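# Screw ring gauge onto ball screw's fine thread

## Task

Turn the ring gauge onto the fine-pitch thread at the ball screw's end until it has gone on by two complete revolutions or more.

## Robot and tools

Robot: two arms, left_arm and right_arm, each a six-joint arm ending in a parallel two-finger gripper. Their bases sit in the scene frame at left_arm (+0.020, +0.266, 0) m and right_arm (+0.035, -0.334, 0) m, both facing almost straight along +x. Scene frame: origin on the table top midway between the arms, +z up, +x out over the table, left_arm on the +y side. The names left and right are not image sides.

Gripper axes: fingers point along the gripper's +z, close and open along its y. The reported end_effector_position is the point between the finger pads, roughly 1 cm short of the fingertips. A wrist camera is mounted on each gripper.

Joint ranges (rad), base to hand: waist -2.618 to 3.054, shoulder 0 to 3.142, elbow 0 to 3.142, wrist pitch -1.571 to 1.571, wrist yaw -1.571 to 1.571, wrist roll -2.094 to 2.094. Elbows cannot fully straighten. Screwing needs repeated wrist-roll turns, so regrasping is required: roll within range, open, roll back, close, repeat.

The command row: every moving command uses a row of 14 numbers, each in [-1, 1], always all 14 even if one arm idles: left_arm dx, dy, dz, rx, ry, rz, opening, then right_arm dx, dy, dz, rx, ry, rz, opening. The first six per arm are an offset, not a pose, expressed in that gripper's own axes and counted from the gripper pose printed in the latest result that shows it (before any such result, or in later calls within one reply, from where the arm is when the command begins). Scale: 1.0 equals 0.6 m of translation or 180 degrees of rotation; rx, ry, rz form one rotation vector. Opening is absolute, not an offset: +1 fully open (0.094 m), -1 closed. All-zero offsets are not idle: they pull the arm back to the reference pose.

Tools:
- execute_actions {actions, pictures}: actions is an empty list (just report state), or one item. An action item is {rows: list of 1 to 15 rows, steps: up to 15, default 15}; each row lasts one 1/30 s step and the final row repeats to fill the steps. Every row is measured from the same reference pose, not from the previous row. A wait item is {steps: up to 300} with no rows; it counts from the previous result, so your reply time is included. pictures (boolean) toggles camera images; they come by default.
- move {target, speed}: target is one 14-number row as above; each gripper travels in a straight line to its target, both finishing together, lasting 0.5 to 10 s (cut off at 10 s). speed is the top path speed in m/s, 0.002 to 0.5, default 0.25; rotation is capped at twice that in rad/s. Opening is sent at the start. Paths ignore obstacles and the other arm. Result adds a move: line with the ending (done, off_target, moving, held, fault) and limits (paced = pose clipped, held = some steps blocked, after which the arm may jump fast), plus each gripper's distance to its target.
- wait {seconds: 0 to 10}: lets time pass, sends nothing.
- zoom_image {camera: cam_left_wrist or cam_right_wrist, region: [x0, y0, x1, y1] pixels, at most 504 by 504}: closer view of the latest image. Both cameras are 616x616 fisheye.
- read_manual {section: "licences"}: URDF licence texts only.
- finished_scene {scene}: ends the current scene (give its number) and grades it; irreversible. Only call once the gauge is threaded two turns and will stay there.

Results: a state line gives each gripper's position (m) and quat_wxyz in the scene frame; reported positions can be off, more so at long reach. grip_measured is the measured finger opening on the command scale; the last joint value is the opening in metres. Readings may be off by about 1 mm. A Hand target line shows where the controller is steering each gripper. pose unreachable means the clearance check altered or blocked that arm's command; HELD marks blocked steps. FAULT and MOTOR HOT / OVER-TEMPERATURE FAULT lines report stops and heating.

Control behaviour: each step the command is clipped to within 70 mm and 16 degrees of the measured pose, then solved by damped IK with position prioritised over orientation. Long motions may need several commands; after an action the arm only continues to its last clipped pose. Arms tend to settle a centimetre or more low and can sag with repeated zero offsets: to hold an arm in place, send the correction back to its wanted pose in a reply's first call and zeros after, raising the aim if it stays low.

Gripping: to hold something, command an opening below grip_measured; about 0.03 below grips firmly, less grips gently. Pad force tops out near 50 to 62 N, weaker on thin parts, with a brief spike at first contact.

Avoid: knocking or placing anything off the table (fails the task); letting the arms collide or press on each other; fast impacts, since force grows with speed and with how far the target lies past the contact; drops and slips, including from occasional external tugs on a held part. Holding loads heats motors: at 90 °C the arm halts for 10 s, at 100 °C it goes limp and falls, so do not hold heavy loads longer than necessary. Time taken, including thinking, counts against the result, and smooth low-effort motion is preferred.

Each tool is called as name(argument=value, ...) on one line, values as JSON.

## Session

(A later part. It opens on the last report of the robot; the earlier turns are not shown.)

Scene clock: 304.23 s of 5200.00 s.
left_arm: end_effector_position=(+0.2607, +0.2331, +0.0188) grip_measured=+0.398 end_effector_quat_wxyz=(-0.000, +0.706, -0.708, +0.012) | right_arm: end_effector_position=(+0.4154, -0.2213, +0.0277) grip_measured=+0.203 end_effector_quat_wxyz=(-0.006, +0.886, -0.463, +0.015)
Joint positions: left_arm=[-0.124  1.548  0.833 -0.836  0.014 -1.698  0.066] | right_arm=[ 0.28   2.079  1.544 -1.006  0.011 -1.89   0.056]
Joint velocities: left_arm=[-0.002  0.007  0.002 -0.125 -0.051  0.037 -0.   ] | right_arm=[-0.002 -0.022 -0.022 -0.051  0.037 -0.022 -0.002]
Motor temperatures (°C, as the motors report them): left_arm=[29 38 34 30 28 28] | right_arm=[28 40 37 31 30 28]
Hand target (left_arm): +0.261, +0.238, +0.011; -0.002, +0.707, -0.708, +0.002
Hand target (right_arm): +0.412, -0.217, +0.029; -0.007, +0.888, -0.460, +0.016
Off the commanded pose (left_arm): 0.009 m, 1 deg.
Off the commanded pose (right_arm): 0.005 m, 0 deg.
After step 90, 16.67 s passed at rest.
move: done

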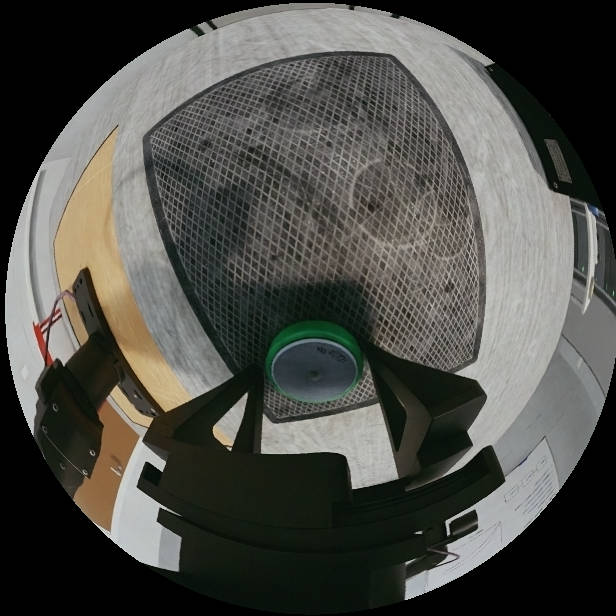

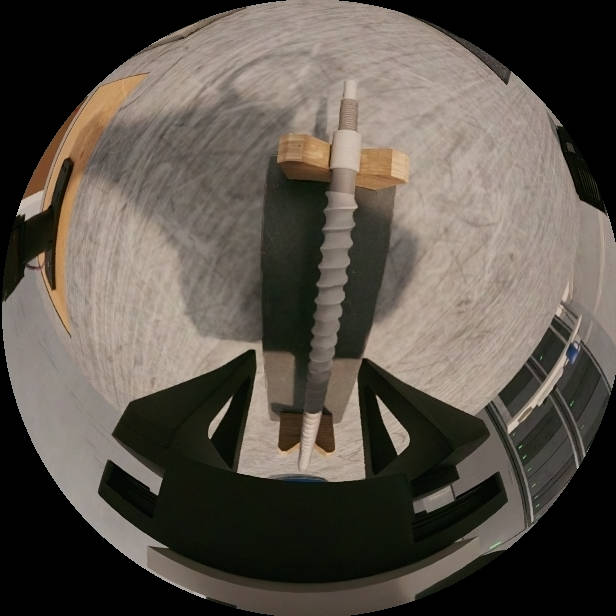

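move(target=[0,0,0,0,0,0,0.04, 0,-0.014,0,0,0,0,0.0], speed=0.03)

zoom_image(camera="cam_left_wrist", region=[210, 290, 430, 430])

Scene clock: 316.40 s of 5200.00 s.
left_arm: end_effector_position=(+0.2627, +0.2329, +0.0188) grip_measured=+0.077 end_effector_quat_wxyz=(-0.003, +0.706, -0.708, +0.015) | right_arm: end_effector_position=(+0.4213, -0.2196, +0.0263) grip_measured=+0.003 end_effector_quat_wxyz=(-0.008, +0.886, -0.463, +0.017)
Joint positions: left_arm=[-0.124  1.548  0.833 -0.828  0.014 -1.698  0.051] | right_arm=[ 0.28   2.099  1.569 -1.006  0.012 -1.889  0.047]
Joint velocities: left_arm=[ 0.007 -0.007  0.002 -0.066 -0.037 -0.022  0.   ] | right_arm=[-0.012  0.007 -0.002 -0.037 -0.007  0.037 -0.001]
Motor temperatures (°C, as the motors report them): left_arm=[29 37 33 30 28 28] | right_arm=[28 42 37 31 30 28]
Hand target (left_arm): +0.261, +0.233, +0.019; -0.000, +0.706, -0.708, +0.012
Hand target (right_arm): +0.422, -0.217, +0.028; -0.006, +0.886, -0.463, +0.015
Off the commanded pose (left_arm): 0.002 m, 0 deg.
Off the commanded pose (right_arm): 0.004 m, 0 deg.
After step 90, 8.47 s passed at rest.
move: done

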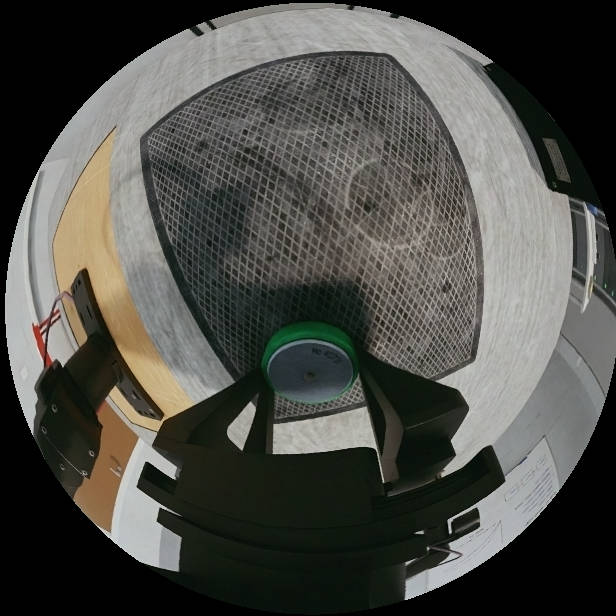

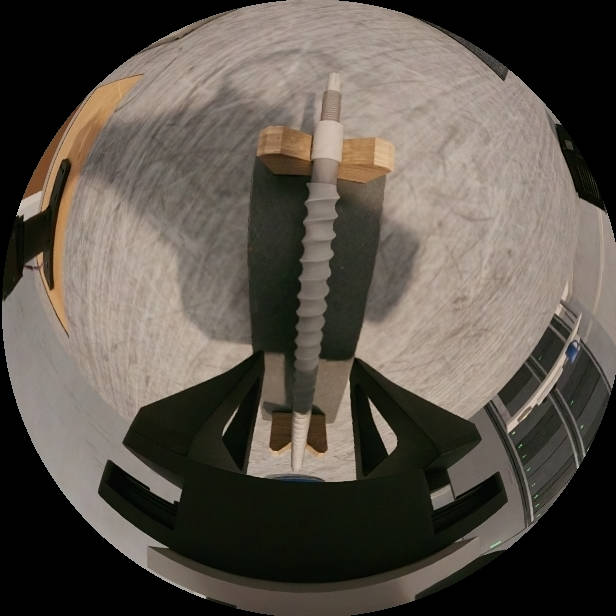

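Region (210, 290, 430, 430) of cam_left_wrist's 616x616 image, scaled by 2.291, with more detail than that image has; it fills the top 321 rows of this view, and the rest is white.

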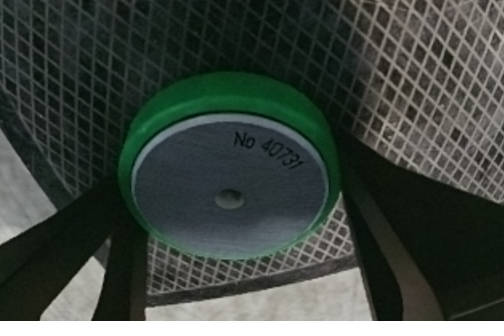

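move(target=[0,0,0,0,0,0,0.04, 0,0,0,0,0,0,-0.85], speed=0.03)

Scene clock: 328.03 s of 5200.00 s.
left_arm: end_effector_position=(+0.2627, +0.2329, +0.0188) grip_measured=+0.077 end_effector_quat_wxyz=(-0.003, +0.706, -0.708, +0.015) | right_arm: end_effector_position=(+0.4207, -0.2201, +0.0264) grip_measured=-0.827 end_effector_quat_wxyz=(-0.006, +0.886, -0.463, +0.016)
Joint positions: left_arm=[-0.124  1.548  0.833 -0.828  0.014 -1.698  0.051] | right_arm=[ 0.28   2.099  1.569 -1.009  0.013 -1.89   0.008]
Joint velocities: left_arm=[ 0.002  0.002 -0.007 -0.081  0.051  0.007  0.001] | right_arm=[-0.002  0.012  0.007  0.037  0.022  0.007  0.001]
Motor temperatures (°C, as the motors report them): left_arm=[29 37 33 30 28 28] | right_arm=[28 42 38 30 30 28]
Hand target (left_arm): +0.263, +0.233, +0.019; -0.003, +0.706, -0.708, +0.015
Hand target (right_arm): +0.421, -0.220, +0.026; -0.008, +0.886, -0.463, +0.017
Off the commanded pose (left_arm): 0.000 m, 0 deg.
Off the commanded pose (right_arm): 0.001 m, 0 deg.
After step 90, 7.93 s passed at rest.
move: done

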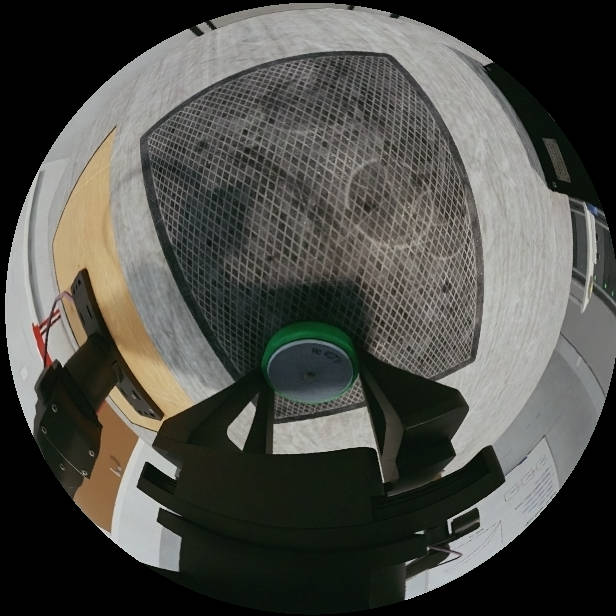

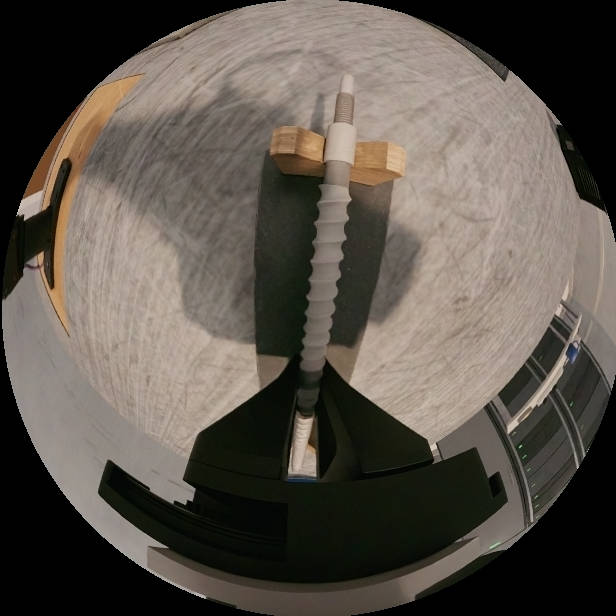

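move(target=[0,0,-0.12,0,0,0,0.04, 0,0,-0.15,0,0,0,-0.88], speed=0.06)

Scene clock: 333.33 s of 5200.00 s.
left_arm: end_effector_position=(+0.2585, +0.2334, +0.0780) grip_measured=+0.077 end_effector_quat_wxyz=(+0.006, +0.707, -0.708, +0.004) | right_arm: end_effector_position=(+0.4176, -0.2210, +0.1015) grip_measured=-0.827 end_effector_quat_wxyz=(+0.003, +0.886, -0.463, +0.007)
Joint positions: left_arm=[-0.124  1.477  1.017 -1.112  0.014 -1.698  0.051] | right_arm=[ 0.28   2.067  1.823 -1.321  0.013 -1.889  0.008]
Joint velocities: left_arm=[ 0.007 -0.007 -0.012 -0.022  0.037 -0.007  0.001] | right_arm=[ 0.007 -0.007 -0.012 -0.095 -0.081 -0.051 -0.   ]
Motor temperatures (°C, as the motors report them): left_arm=[29 37 34 30 28 28] | right_arm=[28 43 38 30 30 28]
Hand target (left_arm): +0.261, +0.233, +0.091; -0.003, +0.706, -0.708, +0.015
Hand target (right_arm): +0.418, -0.220, +0.116; -0.007, +0.886, -0.463, +0.016
Off the commanded pose (left_arm): 0.013 m, 2 deg.
Off the commanded pose (right_arm): 0.015 m, 1 deg.
After step 90, 0.30 s passed at rest.
move: off_target (left_arm, right_arm)

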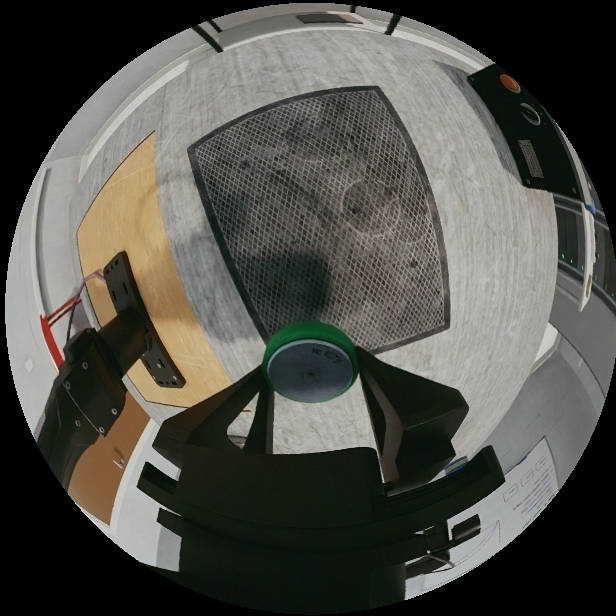

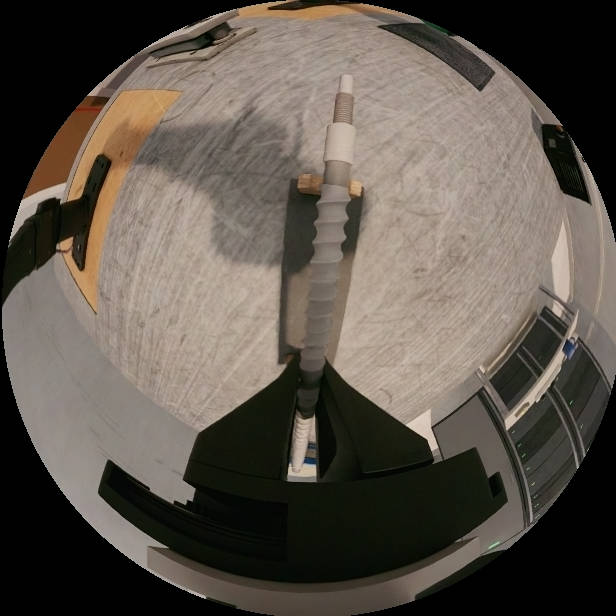

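move(target=[0.3165,-0.0577,-0.3425,0.3492,-0.1497,0.6817,0.04, -0.2065,-0.1342,-0.1143,0.4638,-0.1971,0.1119,-0.88], speed=0.15)

Scene clock: 395.53 s of 5200.00 s.
left_arm: end_effector_position=(+0.2821, +0.0490, +0.2663) grip_measured=+0.077 end_effector_quat_wxyz=(+0.393, +0.342, +0.835, -0.177) | right_arm: end_effector_position=(+0.4155, -0.0748, +0.1676) grip_measured=-0.826 end_effector_quat_wxyz=(+0.698, -0.547, +0.457, -0.075)
Joint positions: left_arm=[-0.61   1.123  1.15  -0.716  0.153  0.091  0.051] | right_arm=[ 0.478  1.764  0.567  1.181 -0.28  -0.986  0.008]
Joint velocities: left_arm=[-0.022  0.002 -0.012  0.007  0.007 -0.022 -0.001] | right_arm=[-0.002 -0.007  0.002  0.051  0.066  0.007 -0.001]
Motor temperatures (°C, as the motors report them): left_arm=[29 38 37 31 28 28] | right_arm=[28 46 39 31 30 28]
Hand target (left_arm): +0.291, +0.045, +0.287; +0.423, +0.341, +0.819, -0.184
Hand target (right_arm): +0.413, -0.073, +0.170; +0.704, -0.541, +0.455, -0.073
Off the commanded pose (left_arm): 0.023 m, 4 deg.
Off the commanded pose (right_arm): 0.004 m, 2 deg.
After step 90, 50.40 s passed at rest.
move: off_target (left_arm)

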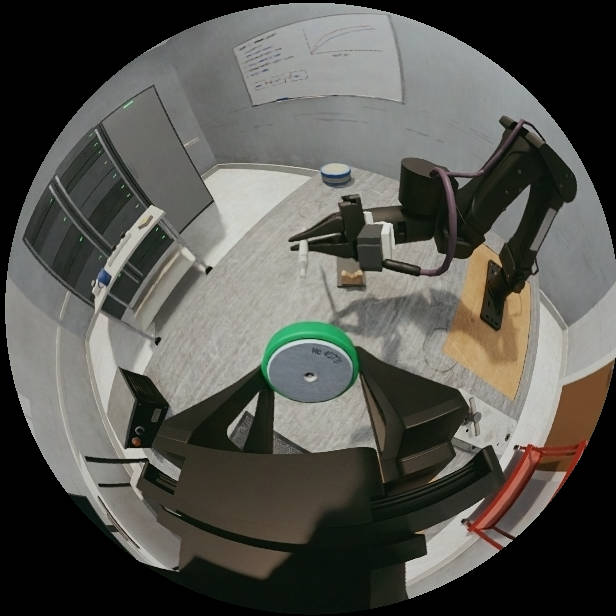

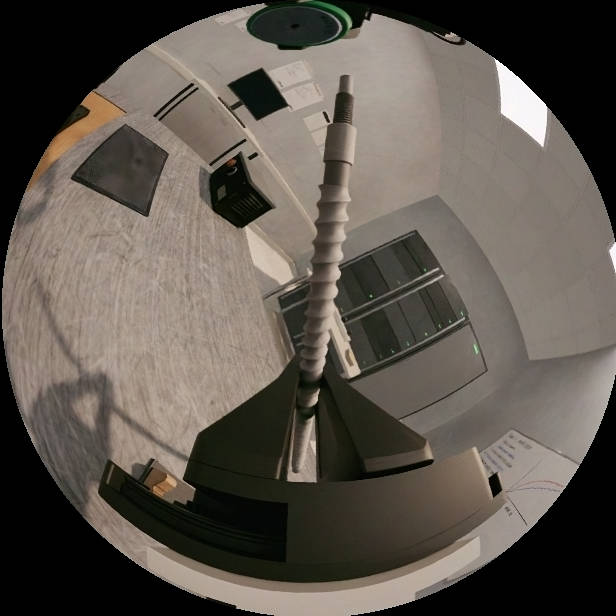

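move(target=[-0.0727,0.0055,0.0367,-0.006,-0.0497,0.006,0.04, -0.0063,-0.0005,-0.001,0.0043,-0.003,0.0022,-0.88], speed=0.05)

Scene clock: 426.83 s of 5200.00 s.
left_arm: end_effector_position=(+0.3130, +0.0262, +0.2826) grip_measured=+0.077 end_effector_quat_wxyz=(+0.450, +0.334, +0.807, -0.185) | right_arm: end_effector_position=(+0.4157, -0.0750, +0.1675) grip_measured=-0.826 end_effector_quat_wxyz=(+0.697, -0.546, +0.458, -0.075)
Joint positions: left_arm=[-0.621  1.189  1.15  -0.521  0.134  0.087  0.051] | right_arm=[ 0.478  1.764  0.567  1.181 -0.279 -0.986  0.008]
Joint velocities: left_arm=[-0.002  0.007  0.002 -0.037 -0.007  0.022 -0.001] | right_arm=[-0.002  0.007 -0.002 -0.081 -0.007 -0.007  0.001]
Motor temperatures (°C, as the motors report them): left_arm=[29 36 39 37 28 28] | right_arm=[28 42 37 37 30 28]
Hand target (left_arm): +0.316, +0.020, +0.286; +0.461, +0.332, +0.800, -0.191
Hand target (right_arm): +0.413, -0.073, +0.170; +0.704, -0.541, +0.455, -0.073
Off the commanded pose (left_arm): 0.008 m, 2 deg.
Off the commanded pose (right_arm): 0.004 m, 1 deg.
After step 90, 26.30 s passed at rest.
move: done

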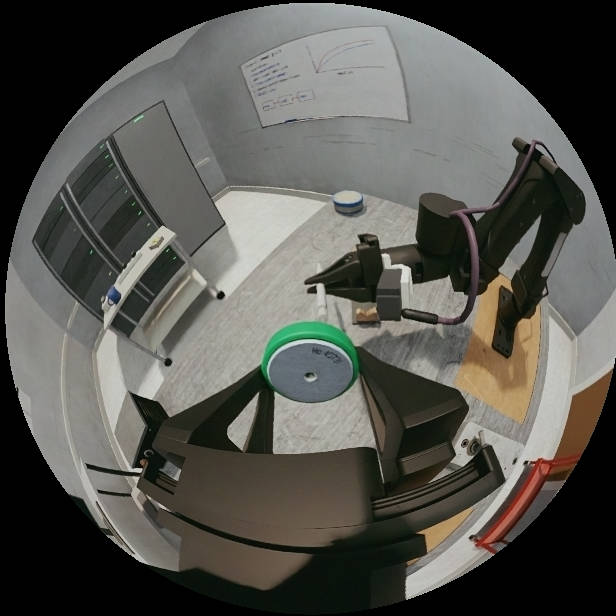

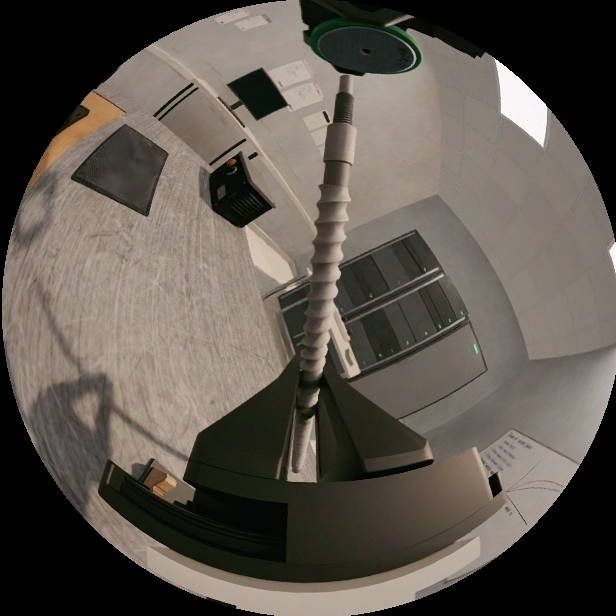

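move(target=[0.035,-0.0142,0.0162,0,0.0167,0,0.04, -0.0063,-0.0005,-0.001,0.0043,-0.003,0.0022,-0.88], speed=0.03)

zoom_image(camera="cam_right_wrist", region=[270, 0, 430, 160])

zoom_image(camera="cam_left_wrist", region=[240, 240, 400, 410])

Scene clock: 440.60 s of 5200.00 s.
left_arm: end_effector_position=(+0.3051, +0.0259, +0.2590) grip_measured=+0.077 end_effector_quat_wxyz=(+0.426, +0.340, +0.820, -0.173) | right_arm: end_effector_position=(+0.4159, -0.0752, +0.1673) grip_measured=-0.826 end_effector_quat_wxyz=(+0.697, -0.546, +0.458, -0.076)
Joint positions: left_arm=[-0.649  1.189  1.105 -0.536  0.103  0.081  0.051] | right_arm=[ 0.478  1.764  0.567  1.18  -0.277 -0.986  0.008]
Joint velocities: left_arm=[ 0.012  0.017 -0.002 -0.037 -0.037 -0.051  0.   ] | right_arm=[-0.007  0.002  0.002  0.022  0.037 -0.022  0.   ]
Motor temperatures (°C, as the motors report them): left_arm=[29 36 38 39 28 28] | right_arm=[28 42 37 39 30 28]
Hand target (left_arm): +0.305, +0.022, +0.259; +0.428, +0.339, +0.819, -0.176
Hand target (right_arm): +0.413, -0.073, +0.170; +0.703, -0.541, +0.456, -0.074
Off the commanded pose (left_arm): 0.004 m, 1 deg.
Off the commanded pose (right_arm): 0.004 m, 1 deg.
After step 90, 9.60 s passed at rest.
move: done

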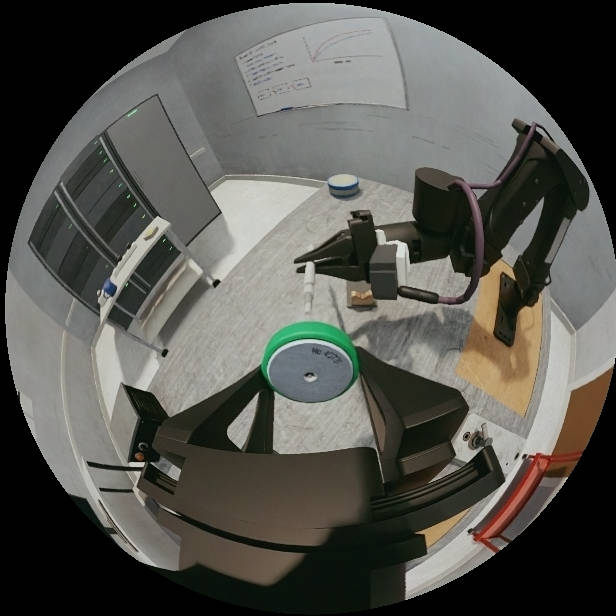

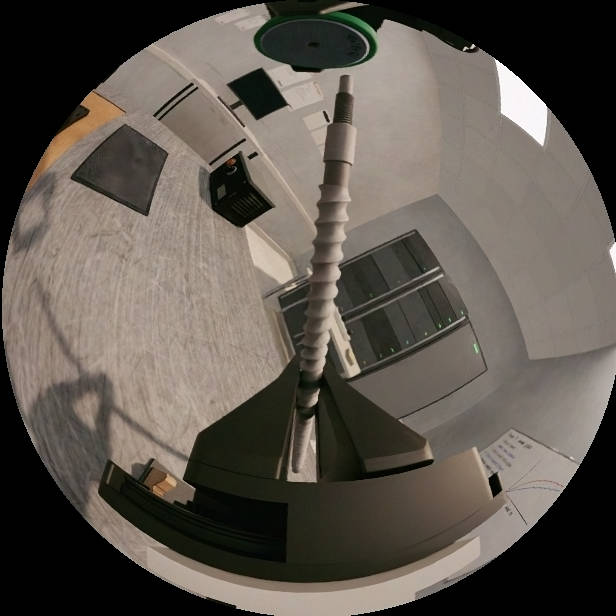

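Region (270, 0, 430, 160) of cam_right_wrist's 616x616 image, scaled by 3.150, with more detail than that image has.

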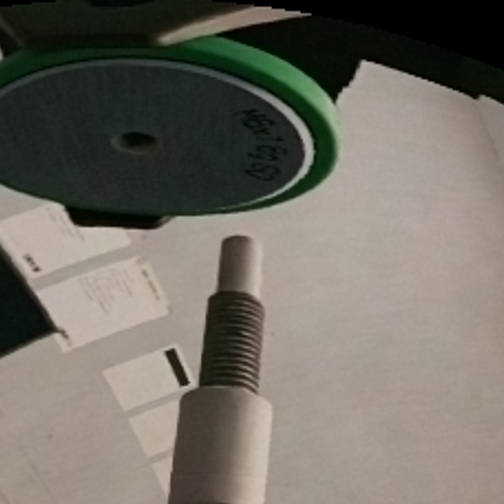

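Region (240, 240, 400, 410) of cam_left_wrist's 616x616 image, scaled by 2.965, with more detail than that image has; it fills the left 474 columns of this view, and the rest is white.

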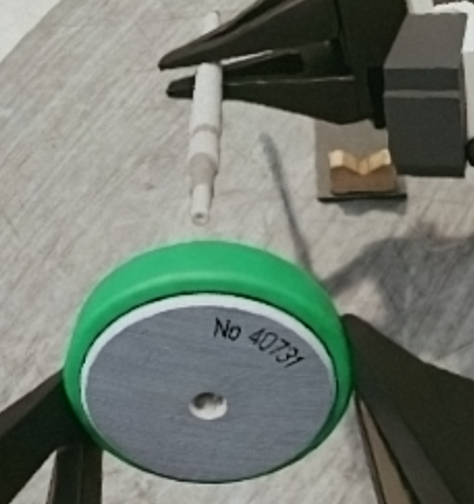

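move(target=[-0.03,0,0,0.003,-0.011,0,0.04, -0.0063,-0.0005,-0.001,0.0043,-0.003,0.0022,-0.88], speed=0.03)

zoom_image(camera="cam_right_wrist", region=[270, 0, 430, 160])

zoom_image(camera="cam_left_wrist", region=[240, 240, 400, 410])

Scene clock: 457.07 s of 5200.00 s.
left_arm: end_effector_position=(+0.3061, +0.0243, +0.2522) grip_measured=+0.077 end_effector_quat_wxyz=(+0.415, +0.342, +0.825, -0.172) | right_arm: end_effector_position=(+0.4160, -0.0754, +0.1671) grip_measured=-0.826 end_effector_quat_wxyz=(+0.697, -0.546, +0.459, -0.076)
Joint positions: left_arm=[-0.649  1.208  1.108 -0.544  0.107  0.08   0.051] | right_arm=[ 0.478  1.764  0.567  1.179 -0.276 -0.985  0.008]
Joint velocities: left_arm=[ 0.012  0.012  0.061 -0.022 -0.022 -0.007 -0.   ] | right_arm=[-0.012  0.012 -0.012 -0.007 -0.051 -0.037  0.001]
Motor temperatures (°C, as the motors report them): left_arm=[29 36 38 39 28 28] | right_arm=[28 42 37 40 30 28]
Hand target (left_arm): +0.312, +0.019, +0.274; +0.438, +0.340, +0.812, -0.182
Hand target (right_arm): +0.413, -0.074, +0.170; +0.703, -0.540, +0.457, -0.074
Off the commanded pose (left_arm): 0.023 m, 3 deg.
Off the commanded pose (right_arm): 0.004 m, 1 deg.
After step 90, 12.63 s passed at rest.
move: off_target (left_arm)

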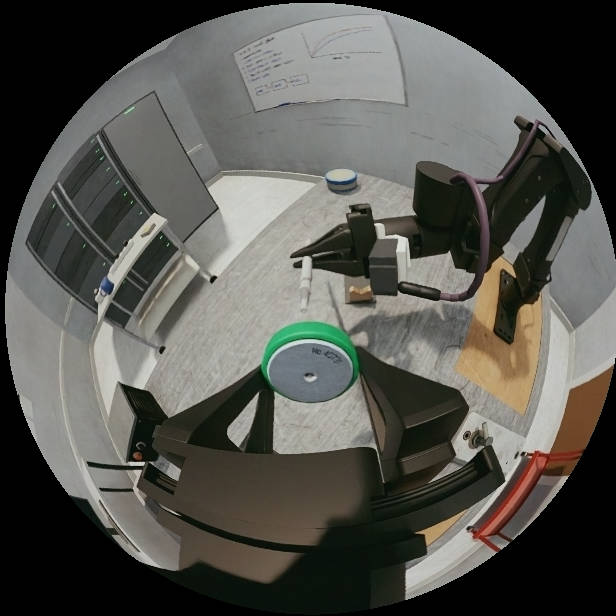

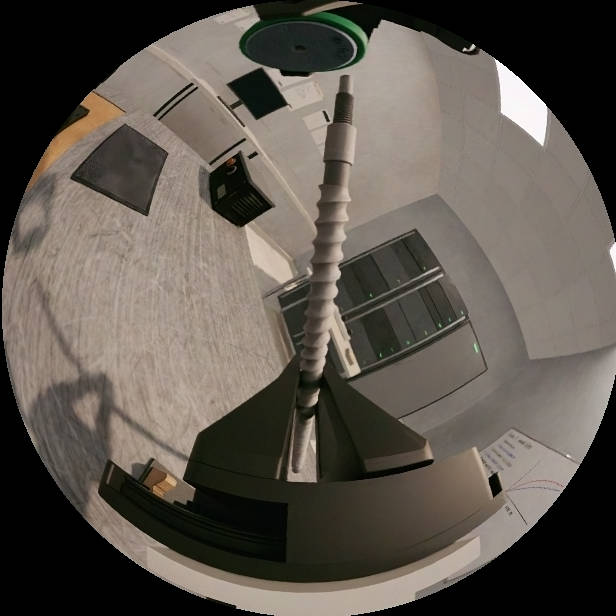

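Region (270, 0, 430, 160) of cam_right_wrist's 616x616 image, scaled by 3.150, with more detail than that image has.

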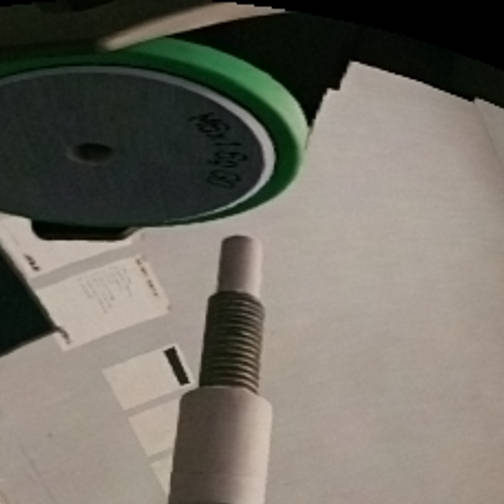

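Region (240, 240, 400, 410) of cam_left_wrist's 616x616 image, scaled by 2.965, with more detail than that image has; it fills the left 474 columns of this view, and the rest is white.

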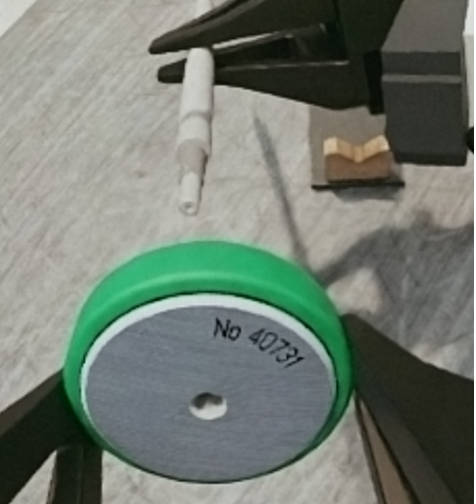

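move(target=[-0.083,0,-0.01,0,-0.014,0,0.04, -0.0063,-0.0005,-0.001,0.0043,-0.003,0.0022,-0.88], speed=0.05)

Scene clock: 478.83 s of 5200.00 s.
left_arm: end_effector_position=(+0.3221, +0.0126, +0.2811) grip_measured=+0.077 end_effector_quat_wxyz=(+0.420, +0.341, +0.823, -0.172) | right_arm: end_effector_position=(+0.4162, -0.0756, +0.1671) grip_measured=-0.826 end_effector_quat_wxyz=(+0.697, -0.546, +0.460, -0.077)
Joint positions: left_arm=[-0.649  1.295  1.274 -0.612  0.104  0.079  0.051] | right_arm=[ 0.478  1.764  0.567  1.179 -0.274 -0.985  0.008]
Joint velocities: left_arm=[-0.007 -0.017 -0.007  0.007 -0.007 -0.051  0.001] | right_arm=[ 0.007  0.002 -0.012 -0.022 -0.007  0.007  0.   ]
Motor temperatures (°C, as the motors report them): left_arm=[29 36 41 40 28 28] | right_arm=[28 42 37 42 30 28]
Hand target (left_arm): +0.323, +0.006, +0.295; +0.433, +0.339, +0.816, -0.180
Hand target (right_arm): +0.414, -0.074, +0.170; +0.703, -0.540, +0.457, -0.074
Off the commanded pose (left_arm): 0.016 m, 2 deg.
Off the commanded pose (right_arm): 0.004 m, 1 deg.
After step 90, 17.53 s passed at rest.
move: off_target (left_arm)

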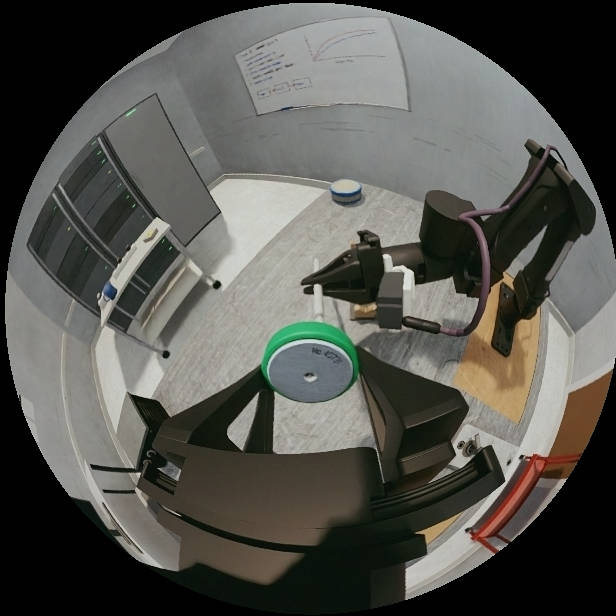

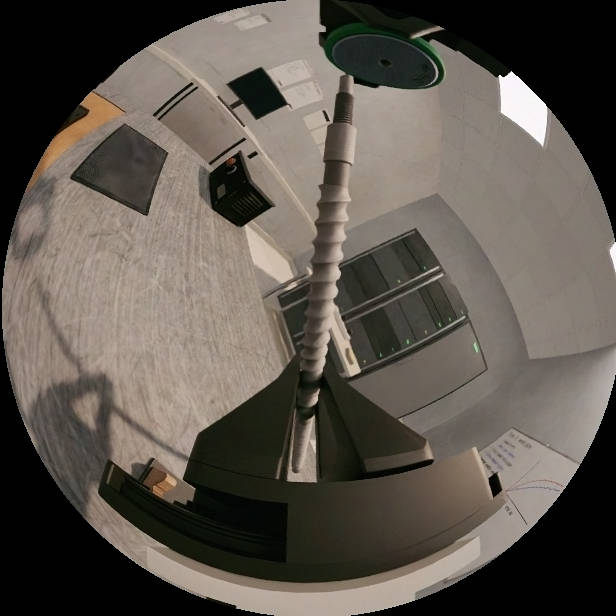

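move(target=[0.0243,-0.007,0,0.003,-0.0133,0,0.04, -0.0063,-0.0005,-0.001,0.0043,-0.003,0.0022,-0.88], speed=0.02)

zoom_image(camera="cam_right_wrist", region=[270, 0, 430, 160])

zoom_image(camera="cam_left_wrist", region=[240, 240, 400, 410])

Scene clock: 494.23 s of 5200.00 s.
left_arm: end_effector_position=(+0.3131, +0.0193, +0.2494) grip_measured=+0.077 end_effector_quat_wxyz=(+0.403, +0.343, +0.831, -0.169) | right_arm: end_effector_position=(+0.4164, -0.0758, +0.1669) grip_measured=-0.826 end_effector_quat_wxyz=(+0.696, -0.545, +0.460, -0.077)
Joint positions: left_arm=[-0.649  1.258  1.15  -0.563  0.105  0.079  0.051] | right_arm=[ 0.478  1.764  0.567  1.178 -0.272 -0.985  0.008]
Joint velocities: left_arm=[-0.012  0.007  0.002  0.007  0.007  0.007 -0.001] | right_arm=[ 0.002  0.022  0.002 -0.007 -0.007  0.007 -0.001]
Motor temperatures (°C, as the motors report them): left_arm=[29 36 41 41 28 28] | right_arm=[28 42 37 43 30 28]
Hand target (left_arm): +0.312, +0.016, +0.270; +0.435, +0.339, +0.814, -0.183
Hand target (right_arm): +0.414, -0.074, +0.169; +0.703, -0.540, +0.458, -0.075
Off the commanded pose (left_arm): 0.020 m, 5 deg.
Off the commanded pose (right_arm): 0.004 m, 1 deg.
After step 90, 10.97 s passed at rest.
move: off_target (left_arm)

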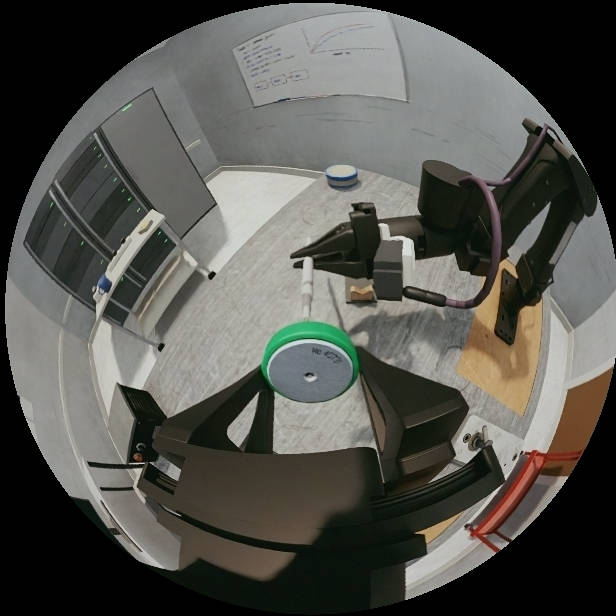

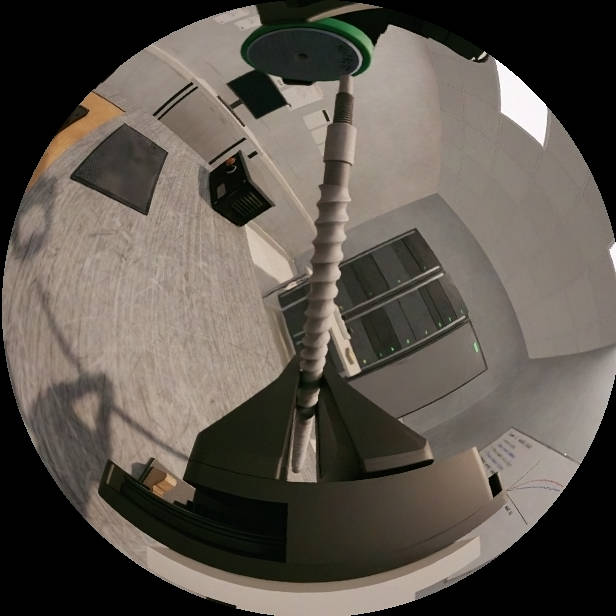

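Region (270, 0, 430, 160) of cam_right_wrist's 616x616 image, scaled by 3.150, with more detail than that image has.

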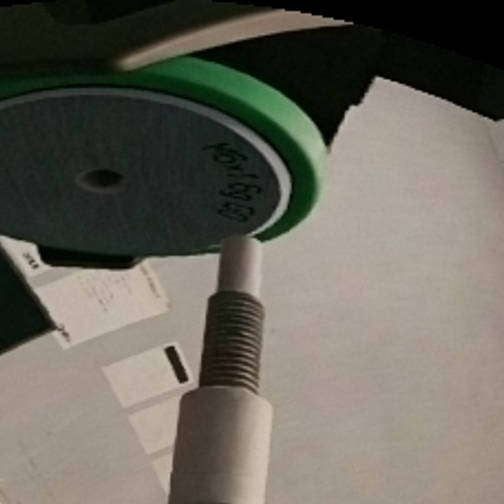

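Region (240, 240, 400, 410) of cam_left_wrist's 616x616 image, scaled by 2.965, with more detail than that image has; it fills the left 474 columns of this view, and the rest is white.

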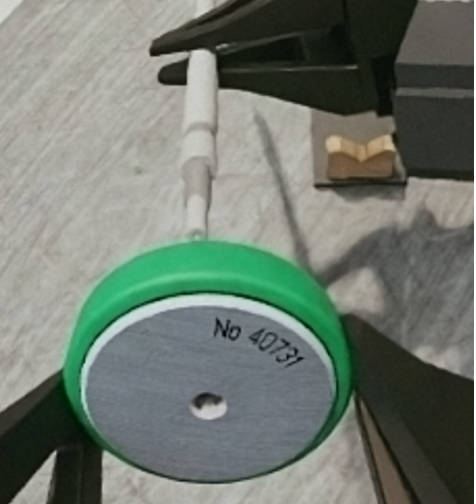

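execute_actions(actions=[{"rows": [[-0.0336,-0.0054,-0.0195,0.004,-0.0275,0,0.04,-0.0063,-0.0005,-0.001,0.0043,-0.003,0.0022,-0.88],[-0.0336,-0.0054,-0.0195,0.004,-0.0275,0,0.04,-0.0063,-0.0005,-0.001,0.0043,-0.003,0.0022,-0.88],[-0.0387,-0.0054,-0.0199,0.004,-0.0315,0,0.04,-0.0063,-0.0005,-0.001,0.0043,-0.003,0.0022,-0.88],[-0.0387,-0.0054,-0.0199,0.004,-0.0315,0,0.04,-0.0063,-0.0005,-0.001,0.0043,-0.003,0.0022,-0.88],[-0.0438,-0.0055,-0.0202,0.004,-0.0354,0,0.04,-0.0063,-0.0005,-0.001,0.0043,-0.003,0.0022,-0.88],[-0.0438,-0.0055,-0.0202,0.004,-0.0354,0,0.04,-0.0063,-0.0005,-0.001,0.0043,-0.003,0.0022,-0.88],[-0.049,-0.0056,-0.0206,0.004,-0.0393,0,0.04,-0.0063,-0.0005,-0.001,0.0043,-0.003,0.0022,-0.88],[-0.049,-0.0056,-0.0206,0.004,-0.0393,0,0.04,-0.0063,-0.0005,-0.001,0.0043,-0.003,0.0022,-0.88],[-0.054,-0.0056,-0.021,0.004,-0.0433,0,0.04,-0.0063,-0.0005,-0.001,0.0043,-0.003,0.0022,-0.88],[-0.054,-0.0056,-0.021,0.004,-0.0433,0,0.04,-0.0063,-0.0005,-0.001,0.0043,-0.003,0.0022,-0.88],[-0.0592,-0.0057,-0.0213,0.004,-0.0472,0,0.04,-0.0063,-0.0005,-0.001,0.0043,-0.003,0.0022,-0.88]], "steps": 15}], pictures=false)

wait(seconds=1)

zoom_image(camera="cam_right_wrist", region=[270, 0, 430, 160])

zoom_image(camera="cam_left_wrist", region=[240, 240, 400, 410])

Scene clock: 534.47 s of 5200.00 s.
left_arm: end_effector_position=(+0.3183, +0.0126, +0.2608) grip_measured=+0.077 end_effector_quat_wxyz=(+0.426, +0.340, +0.819, -0.181) | right_arm: end_effector_position=(+0.4166, -0.0760, +0.1670) grip_measured=-0.826 end_effector_quat_wxyz=(+0.696, -0.545, +0.461, -0.077)
Joint positions: left_arm=[-0.649  1.258  1.15  -0.506  0.117  0.073  0.051] | right_arm=[ 0.478  1.764  0.567  1.178 -0.271 -0.985  0.008]
Joint velocities: left_arm=[ 0.007  0.002  0.002  0.081 -0.037  0.022  0.   ] | right_arm=[-0.002 -0.007 -0.007 -0.051  0.051 -0.022  0.   ]
Motor temperatures (°C, as the motors report them): left_arm=[29 39 39 44 28 28] | right_arm=[28 42 37 45 30 28]
Hand target (left_arm): +0.318, +0.009, +0.286; +0.461, +0.333, +0.798, -0.199
Hand target (right_arm): +0.414, -0.074, +0.169; +0.702, -0.539, +0.458, -0.075
Off the commanded pose (left_arm): 0.025 m, 5 deg.
Off the commanded pose (right_arm): 0.004 m, 1 deg.
Steps of this call (steps 1 to 90: nothing new was sent; then 36.73 s passed at rest; steps 91 to 105: all 15 steps of this action). Readings (end_effector_position):
91: left_arm (+0.3135, +0.0187, +0.2503) | right_arm (+0.4165, -0.0759, +0.1670)
92: left_arm (+0.3133, +0.0185, +0.2504) | right_arm (+0.4165, -0.0759, +0.1670)
94: left_arm (+0.3133, +0.0179, +0.2510) | right_arm (+0.4165, -0.0759, +0.1670)
98: left_arm (+0.3147, +0.0161, +0.2539) | right_arm (+0.4166, -0.0760, +0.1670)
105: the state above

Scene clock: 535.47 s of 5200.00 s.
left_arm: end_effector_position=(+0.3195, +0.0117, +0.2630) grip_measured=+0.077 end_effector_quat_wxyz=(+0.430, +0.339, +0.817, -0.183) | right_arm: end_effector_position=(+0.4166, -0.0760, +0.1670) grip_measured=-0.826 end_effector_quat_wxyz=(+0.696, -0.545, +0.461, -0.077)
Joint positions: left_arm=[-0.649  1.258  1.15  -0.495  0.117  0.071  0.051] | right_arm=[ 0.478  1.764  0.567  1.178 -0.271 -0.985  0.008]
Joint velocities: left_arm=[-0.012 -0.022 -0.012 -0.022 -0.007  0.051 -0.001] | right_arm=[ 0.012  0.007 -0.002 -0.007 -0.007  0.007  0.   ]
Motor temperatures (°C, as the motors report them): left_arm=[29 39 39 44 28 28] | right_arm=[28 42 37 45 30 28]
Hand target (left_arm): +0.318, +0.009, +0.286; +0.461, +0.333, +0.798, -0.199
Hand target (right_arm): +0.414, -0.074, +0.169; +0.702, -0.539, +0.458, -0.075
Off the commanded pose (left_arm): 0.022 m, 5 deg.
Off the commanded pose (right_arm): 0.004 m, 1 deg.
Steps of this call (steps 1 to 30: nothing new was sent). Readings (end_effector_position):
1: left_arm (+0.3186, +0.0124, +0.2614) | right_arm (+0.4166, -0.0760, +0.1670)
2: left_arm (+0.3189, +0.0122, +0.2618) | right_arm (+0.4166, -0.0760, +0.1670)
4: left_arm (+0.3191, +0.0120, +0.2623) | right_arm (+0.4166, -0.0760, +0.1670)
8: left_arm (+0.3194, +0.0118, +0.2628) | right_arm (+0.4166, -0.0760, +0.1670)
30: the state above

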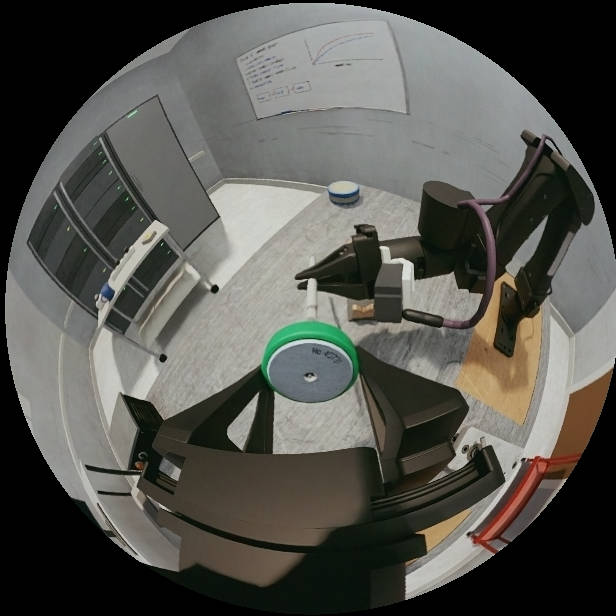

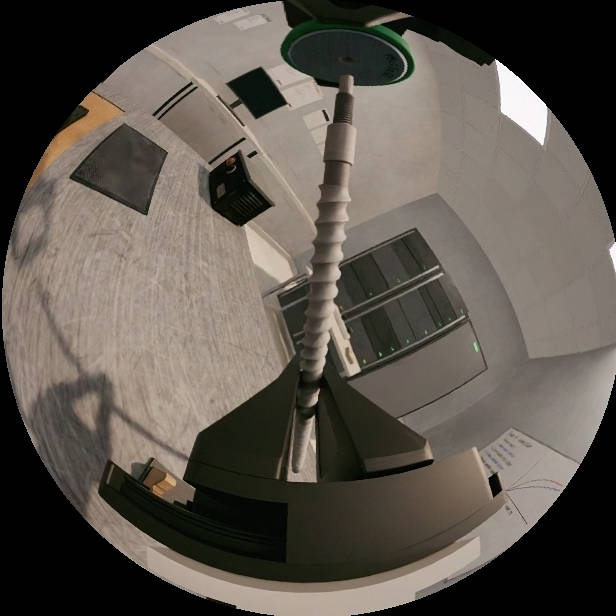

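Region (270, 0, 430, 160) of cam_right_wrist's 616x616 image, scaled by 3.150, with more detail than that image has.

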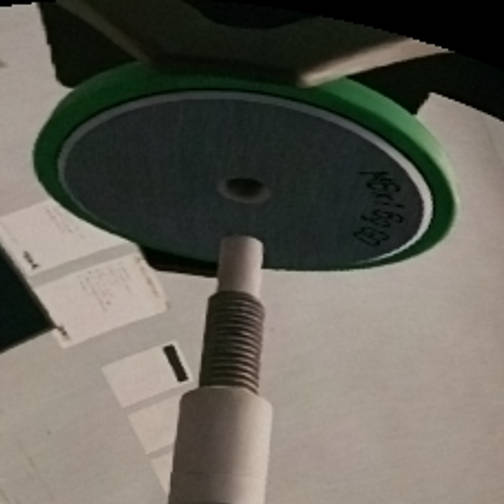

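Region (240, 240, 400, 410) of cam_left_wrist's 616x616 image, scaled by 2.965, with more detail than that image has; it fills the left 474 columns of this view, and the rest is white.

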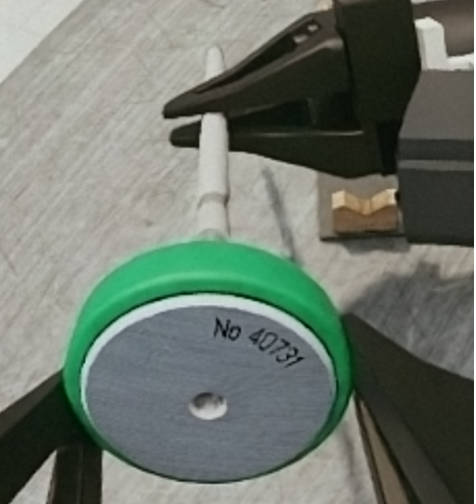

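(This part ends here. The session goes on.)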